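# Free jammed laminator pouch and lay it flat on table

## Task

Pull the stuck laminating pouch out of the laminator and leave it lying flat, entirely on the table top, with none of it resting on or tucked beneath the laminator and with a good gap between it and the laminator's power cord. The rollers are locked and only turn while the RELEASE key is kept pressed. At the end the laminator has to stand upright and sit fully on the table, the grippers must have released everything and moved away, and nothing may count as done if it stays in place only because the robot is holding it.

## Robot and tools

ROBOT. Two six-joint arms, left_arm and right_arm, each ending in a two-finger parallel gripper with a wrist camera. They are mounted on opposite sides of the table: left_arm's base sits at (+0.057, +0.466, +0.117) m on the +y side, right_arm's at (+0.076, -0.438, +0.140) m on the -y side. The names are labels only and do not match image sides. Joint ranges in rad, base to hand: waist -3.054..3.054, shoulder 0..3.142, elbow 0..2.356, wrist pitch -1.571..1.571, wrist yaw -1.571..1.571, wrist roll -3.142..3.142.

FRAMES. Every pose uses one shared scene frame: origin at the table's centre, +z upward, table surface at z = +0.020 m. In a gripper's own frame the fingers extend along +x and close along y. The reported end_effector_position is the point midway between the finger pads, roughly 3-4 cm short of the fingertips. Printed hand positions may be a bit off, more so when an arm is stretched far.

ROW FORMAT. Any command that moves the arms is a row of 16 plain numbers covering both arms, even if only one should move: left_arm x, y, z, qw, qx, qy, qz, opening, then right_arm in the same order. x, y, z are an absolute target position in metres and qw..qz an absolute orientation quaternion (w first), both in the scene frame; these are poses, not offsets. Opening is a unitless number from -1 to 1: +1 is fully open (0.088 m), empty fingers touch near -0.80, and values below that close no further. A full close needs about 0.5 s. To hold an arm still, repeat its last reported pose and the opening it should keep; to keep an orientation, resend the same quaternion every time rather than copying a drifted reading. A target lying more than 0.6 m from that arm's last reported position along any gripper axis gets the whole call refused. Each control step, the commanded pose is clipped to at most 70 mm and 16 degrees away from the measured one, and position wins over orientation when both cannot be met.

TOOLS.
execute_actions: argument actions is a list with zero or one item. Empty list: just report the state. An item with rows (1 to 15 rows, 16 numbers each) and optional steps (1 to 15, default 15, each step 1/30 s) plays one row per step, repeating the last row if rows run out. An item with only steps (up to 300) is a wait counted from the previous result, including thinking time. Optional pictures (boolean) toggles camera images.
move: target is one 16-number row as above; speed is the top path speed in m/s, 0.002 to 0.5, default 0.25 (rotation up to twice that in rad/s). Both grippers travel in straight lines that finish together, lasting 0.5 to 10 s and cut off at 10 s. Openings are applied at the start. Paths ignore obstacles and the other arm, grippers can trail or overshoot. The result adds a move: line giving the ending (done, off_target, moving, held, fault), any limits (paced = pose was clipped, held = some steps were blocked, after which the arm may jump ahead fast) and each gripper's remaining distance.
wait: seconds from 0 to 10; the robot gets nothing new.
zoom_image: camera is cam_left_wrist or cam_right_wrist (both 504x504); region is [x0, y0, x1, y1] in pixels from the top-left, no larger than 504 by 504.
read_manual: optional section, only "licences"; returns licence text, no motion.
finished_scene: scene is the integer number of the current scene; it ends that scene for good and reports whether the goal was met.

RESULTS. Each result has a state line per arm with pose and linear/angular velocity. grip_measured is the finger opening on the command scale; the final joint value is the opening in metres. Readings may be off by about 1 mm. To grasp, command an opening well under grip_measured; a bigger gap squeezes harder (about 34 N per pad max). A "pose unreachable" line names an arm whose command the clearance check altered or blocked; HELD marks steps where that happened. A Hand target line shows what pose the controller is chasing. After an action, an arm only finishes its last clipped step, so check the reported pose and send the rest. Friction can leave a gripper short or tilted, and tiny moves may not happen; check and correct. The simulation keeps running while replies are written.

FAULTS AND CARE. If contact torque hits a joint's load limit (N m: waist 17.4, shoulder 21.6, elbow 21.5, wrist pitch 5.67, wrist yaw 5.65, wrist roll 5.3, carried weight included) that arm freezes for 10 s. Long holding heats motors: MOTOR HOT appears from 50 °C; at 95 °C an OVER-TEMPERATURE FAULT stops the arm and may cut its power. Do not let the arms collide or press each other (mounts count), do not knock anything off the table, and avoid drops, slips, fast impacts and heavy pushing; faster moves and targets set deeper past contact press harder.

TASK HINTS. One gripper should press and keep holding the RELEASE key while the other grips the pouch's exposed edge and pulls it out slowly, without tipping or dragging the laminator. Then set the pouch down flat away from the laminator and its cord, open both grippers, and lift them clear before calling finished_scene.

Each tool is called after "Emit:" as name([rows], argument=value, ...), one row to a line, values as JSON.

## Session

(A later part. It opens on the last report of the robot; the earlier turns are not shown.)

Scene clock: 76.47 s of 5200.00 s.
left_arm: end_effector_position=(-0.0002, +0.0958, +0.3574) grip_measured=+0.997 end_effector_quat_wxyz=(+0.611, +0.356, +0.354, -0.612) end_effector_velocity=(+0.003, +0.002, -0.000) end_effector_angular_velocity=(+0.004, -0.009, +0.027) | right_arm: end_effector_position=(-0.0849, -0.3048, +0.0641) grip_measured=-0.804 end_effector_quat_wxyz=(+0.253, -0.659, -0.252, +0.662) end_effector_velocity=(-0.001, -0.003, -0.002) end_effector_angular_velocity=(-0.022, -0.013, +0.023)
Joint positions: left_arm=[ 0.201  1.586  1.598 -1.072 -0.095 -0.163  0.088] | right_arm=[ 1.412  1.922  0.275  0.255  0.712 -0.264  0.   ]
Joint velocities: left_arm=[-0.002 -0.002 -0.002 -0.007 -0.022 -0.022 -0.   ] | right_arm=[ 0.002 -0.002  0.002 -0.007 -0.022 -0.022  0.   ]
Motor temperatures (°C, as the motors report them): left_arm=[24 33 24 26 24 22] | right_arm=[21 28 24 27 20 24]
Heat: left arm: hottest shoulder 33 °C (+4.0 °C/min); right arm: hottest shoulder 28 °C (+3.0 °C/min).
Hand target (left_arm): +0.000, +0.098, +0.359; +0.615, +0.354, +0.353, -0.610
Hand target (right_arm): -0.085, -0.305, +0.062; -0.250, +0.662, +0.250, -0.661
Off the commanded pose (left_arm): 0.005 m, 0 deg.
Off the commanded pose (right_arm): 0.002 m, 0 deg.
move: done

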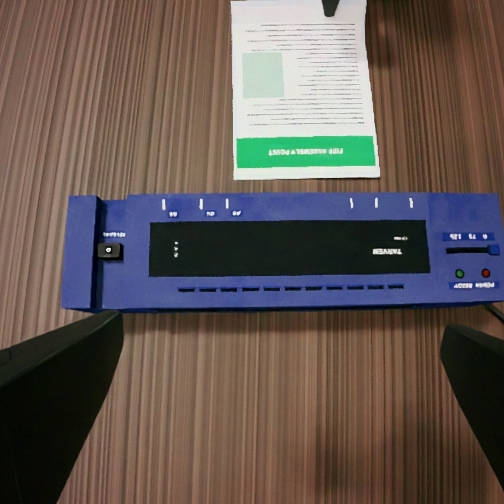

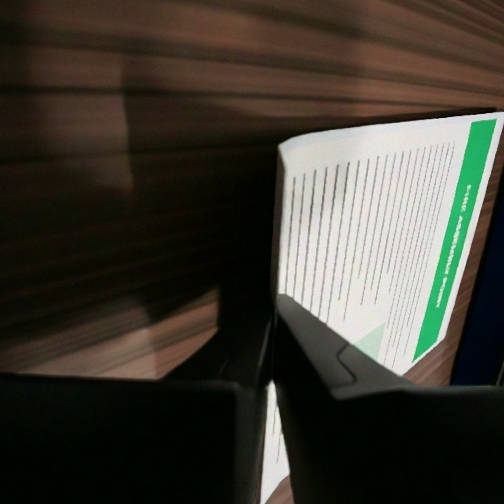

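Emit:
move(target=[0.0,0.1,0.36,0.612,0.354,0.354,-0.612,1,-0.085,-0.307,0.066,0.25,-0.661,-0.25,0.661,-0.3], speed=0.05)

Emit:
move(target=[0.0,0.1,0.36,0.612,0.354,0.354,-0.612,1,-0.09,-0.338,0.078,0.25,-0.661,-0.25,0.661,-0.3], speed=0.05)

Emit:
move(target=[0.0,0.25,0.36,0.612,0.354,0.354,-0.612,1,-0.11,-0.34,0.26,0.25,-0.661,-0.25,0.661,-0.3])

Scene clock: 80.60 s of 5200.00 s.
left_arm: end_effector_position=(-0.0000, +0.0964, +0.3576) grip_measured=+0.997 end_effector_quat_wxyz=(+0.611, +0.357, +0.354, -0.611) end_effector_velocity=(+0.001, +0.003, +0.001) end_effector_angular_velocity=(+0.001, +0.004, +0.020) | right_arm: end_effector_position=(-0.0820, -0.3065, +0.0649) grip_measured=-0.300 end_effector_quat_wxyz=(+0.250, -0.665, -0.252, +0.657) end_effector_velocity=(+0.001, -0.001, +0.000) end_effector_angular_velocity=(-0.010, -0.015, +0.009)
Joint positions: left_arm=[ 0.201  1.585  1.598 -1.075 -0.096 -0.163  0.088] | right_arm=[ 1.418  1.911  0.277  0.221  0.711 -0.256  0.024]
Joint velocities: left_arm=[-0.002 -0.007 -0.002 -0.007 -0.007 -0.022 -0.   ] | right_arm=[ 0.002 -0.007  0.002 -0.022 -0.007 -0.007  0.   ]
Motor temperatures (°C, as the motors report them): left_arm=[24 33 24 26 24 22] | right_arm=[21 28 24 27 20 24]
Heat: left arm: hottest shoulder 33 °C (+3.0 °C/min); right arm: hottest shoulder 28 °C (+2.0 °C/min).
Hand target (left_arm): +0.000, +0.100, +0.360; +0.612, +0.354, +0.354, -0.612
Hand target (right_arm): -0.085, -0.307, +0.066; -0.250, +0.661, +0.250, -0.661
Off the commanded pose (left_arm): 0.004 m, 0 deg.
Off the commanded pose (right_arm): 0.003 m, 1 deg.
move: done

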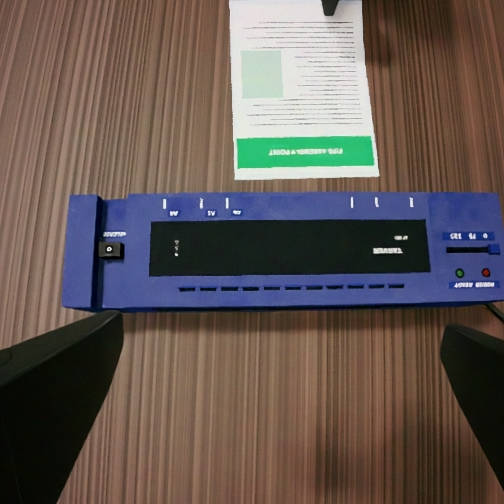

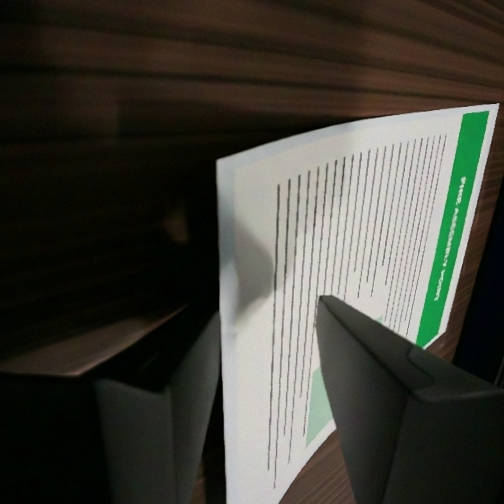

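Scene clock: 81.63 s of 5200.00 s.
left_arm: end_effector_position=(-0.0000, +0.0964, +0.3576) grip_measured=+0.997 end_effector_quat_wxyz=(+0.611, +0.357, +0.354, -0.611) end_effector_velocity=(+0.000, -0.000, -0.001) end_effector_angular_velocity=(-0.004, -0.009, -0.005) | right_arm: end_effector_position=(-0.0871, -0.3374, +0.0769) grip_measured=-0.300 end_effector_quat_wxyz=(+0.250, -0.665, -0.252, +0.657) end_effector_velocity=(+0.009, -0.002, -0.000) end_effector_angular_velocity=(-0.007, -0.046, +0.002)
Joint positions: left_arm=[ 0.201  1.585  1.598 -1.075 -0.096 -0.163  0.088] | right_arm=[ 1.608  1.843  0.333 -0.071  0.725 -0.003  0.024]
Joint velocities: left_arm=[-0.002 -0.002 -0.007  0.007 -0.007  0.007 -0.   ] | right_arm=[ 0.007 -0.002 -0.002 -0.051 -0.007  0.007 -0.   ]
Motor temperatures (°C, as the motors report them): left_arm=[24 33 24 26 24 22] | right_arm=[21 28 24 27 20 24]
Heat: left arm: hottest shoulder 33 °C (+3.0 °C/min); right arm: hottest shoulder 28 °C (+2.0 °C/min).
Hand target (left_arm): -0.000, +0.100, +0.360; +0.612, +0.354, +0.354, -0.612
Hand target (right_arm): -0.090, -0.338, +0.078; -0.250, +0.662, +0.250, -0.661
Off the commanded pose (left_arm): 0.004 m, 0 deg.
Off the commanded pose (right_arm): 0.003 m, 1 deg.
move: done

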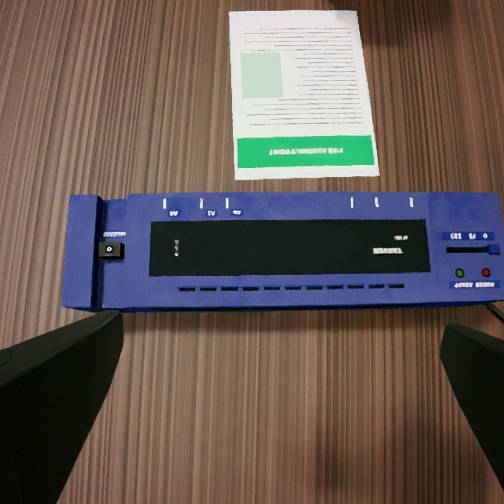

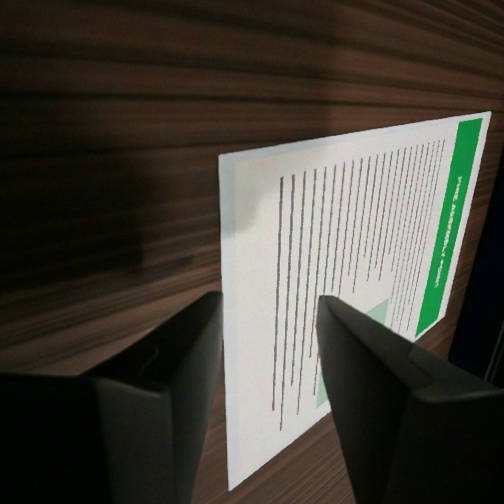

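Scene clock: 82.93 s of 5200.00 s.
left_arm: end_effector_position=(-0.0023, +0.2473, +0.3619) grip_measured=+0.997 end_effector_quat_wxyz=(+0.611, +0.353, +0.352, -0.615) end_effector_velocity=(+0.002, +0.004, -0.005) end_effector_angular_velocity=(+0.027, +0.000, +0.033) | right_arm: end_effector_position=(-0.1087, -0.3389, +0.2596) grip_measured=-0.300 end_effector_quat_wxyz=(+0.251, -0.664, -0.253, +0.658) end_effector_velocity=(+0.005, -0.000, -0.002) end_effector_angular_velocity=(-0.007, -0.032, +0.003)
Joint positions: left_arm=[ 0.006  1.062  1.232 -1.246 -0.186 -0.333  0.088] | right_arm=[ 1.618  1.268  0.803 -1.121  0.728  0.009  0.024]
Joint velocities: left_arm=[-0.002  0.002 -0.007 -0.022 -0.007 -0.037 -0.   ] | right_arm=[-0.002  0.002 -0.002 -0.022 -0.007 -0.007 -0.   ]
Motor temperatures (°C, as the motors report them): left_arm=[24 33 24 26 24 22] | right_arm=[21 28 24 27 20 24]
Heat: left arm: hottest shoulder 33 °C (+3.0 °C/min); right arm: hottest shoulder 28 °C (+2.0 °C/min).
Hand target (left_arm): -0.001, +0.250, +0.360; +0.613, +0.354, +0.353, -0.612
Hand target (right_arm): -0.110, -0.340, +0.261; -0.250, +0.661, +0.250, -0.661
Off the commanded pose (left_arm): 0.004 m, 0 deg.
Off the commanded pose (right_arm): 0.002 m, 1 deg.
move: done

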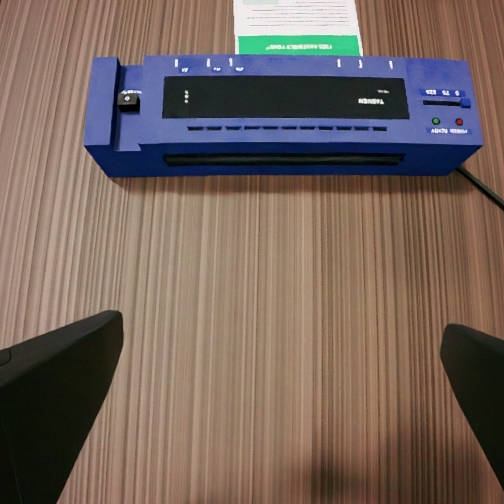

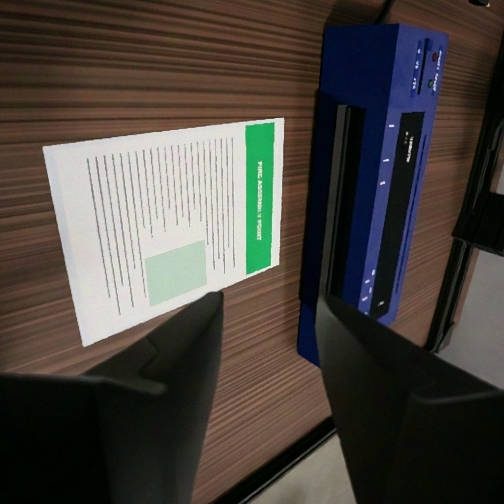

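Emit:
finished_scene(scene=2)

The scene is finished: the task was done.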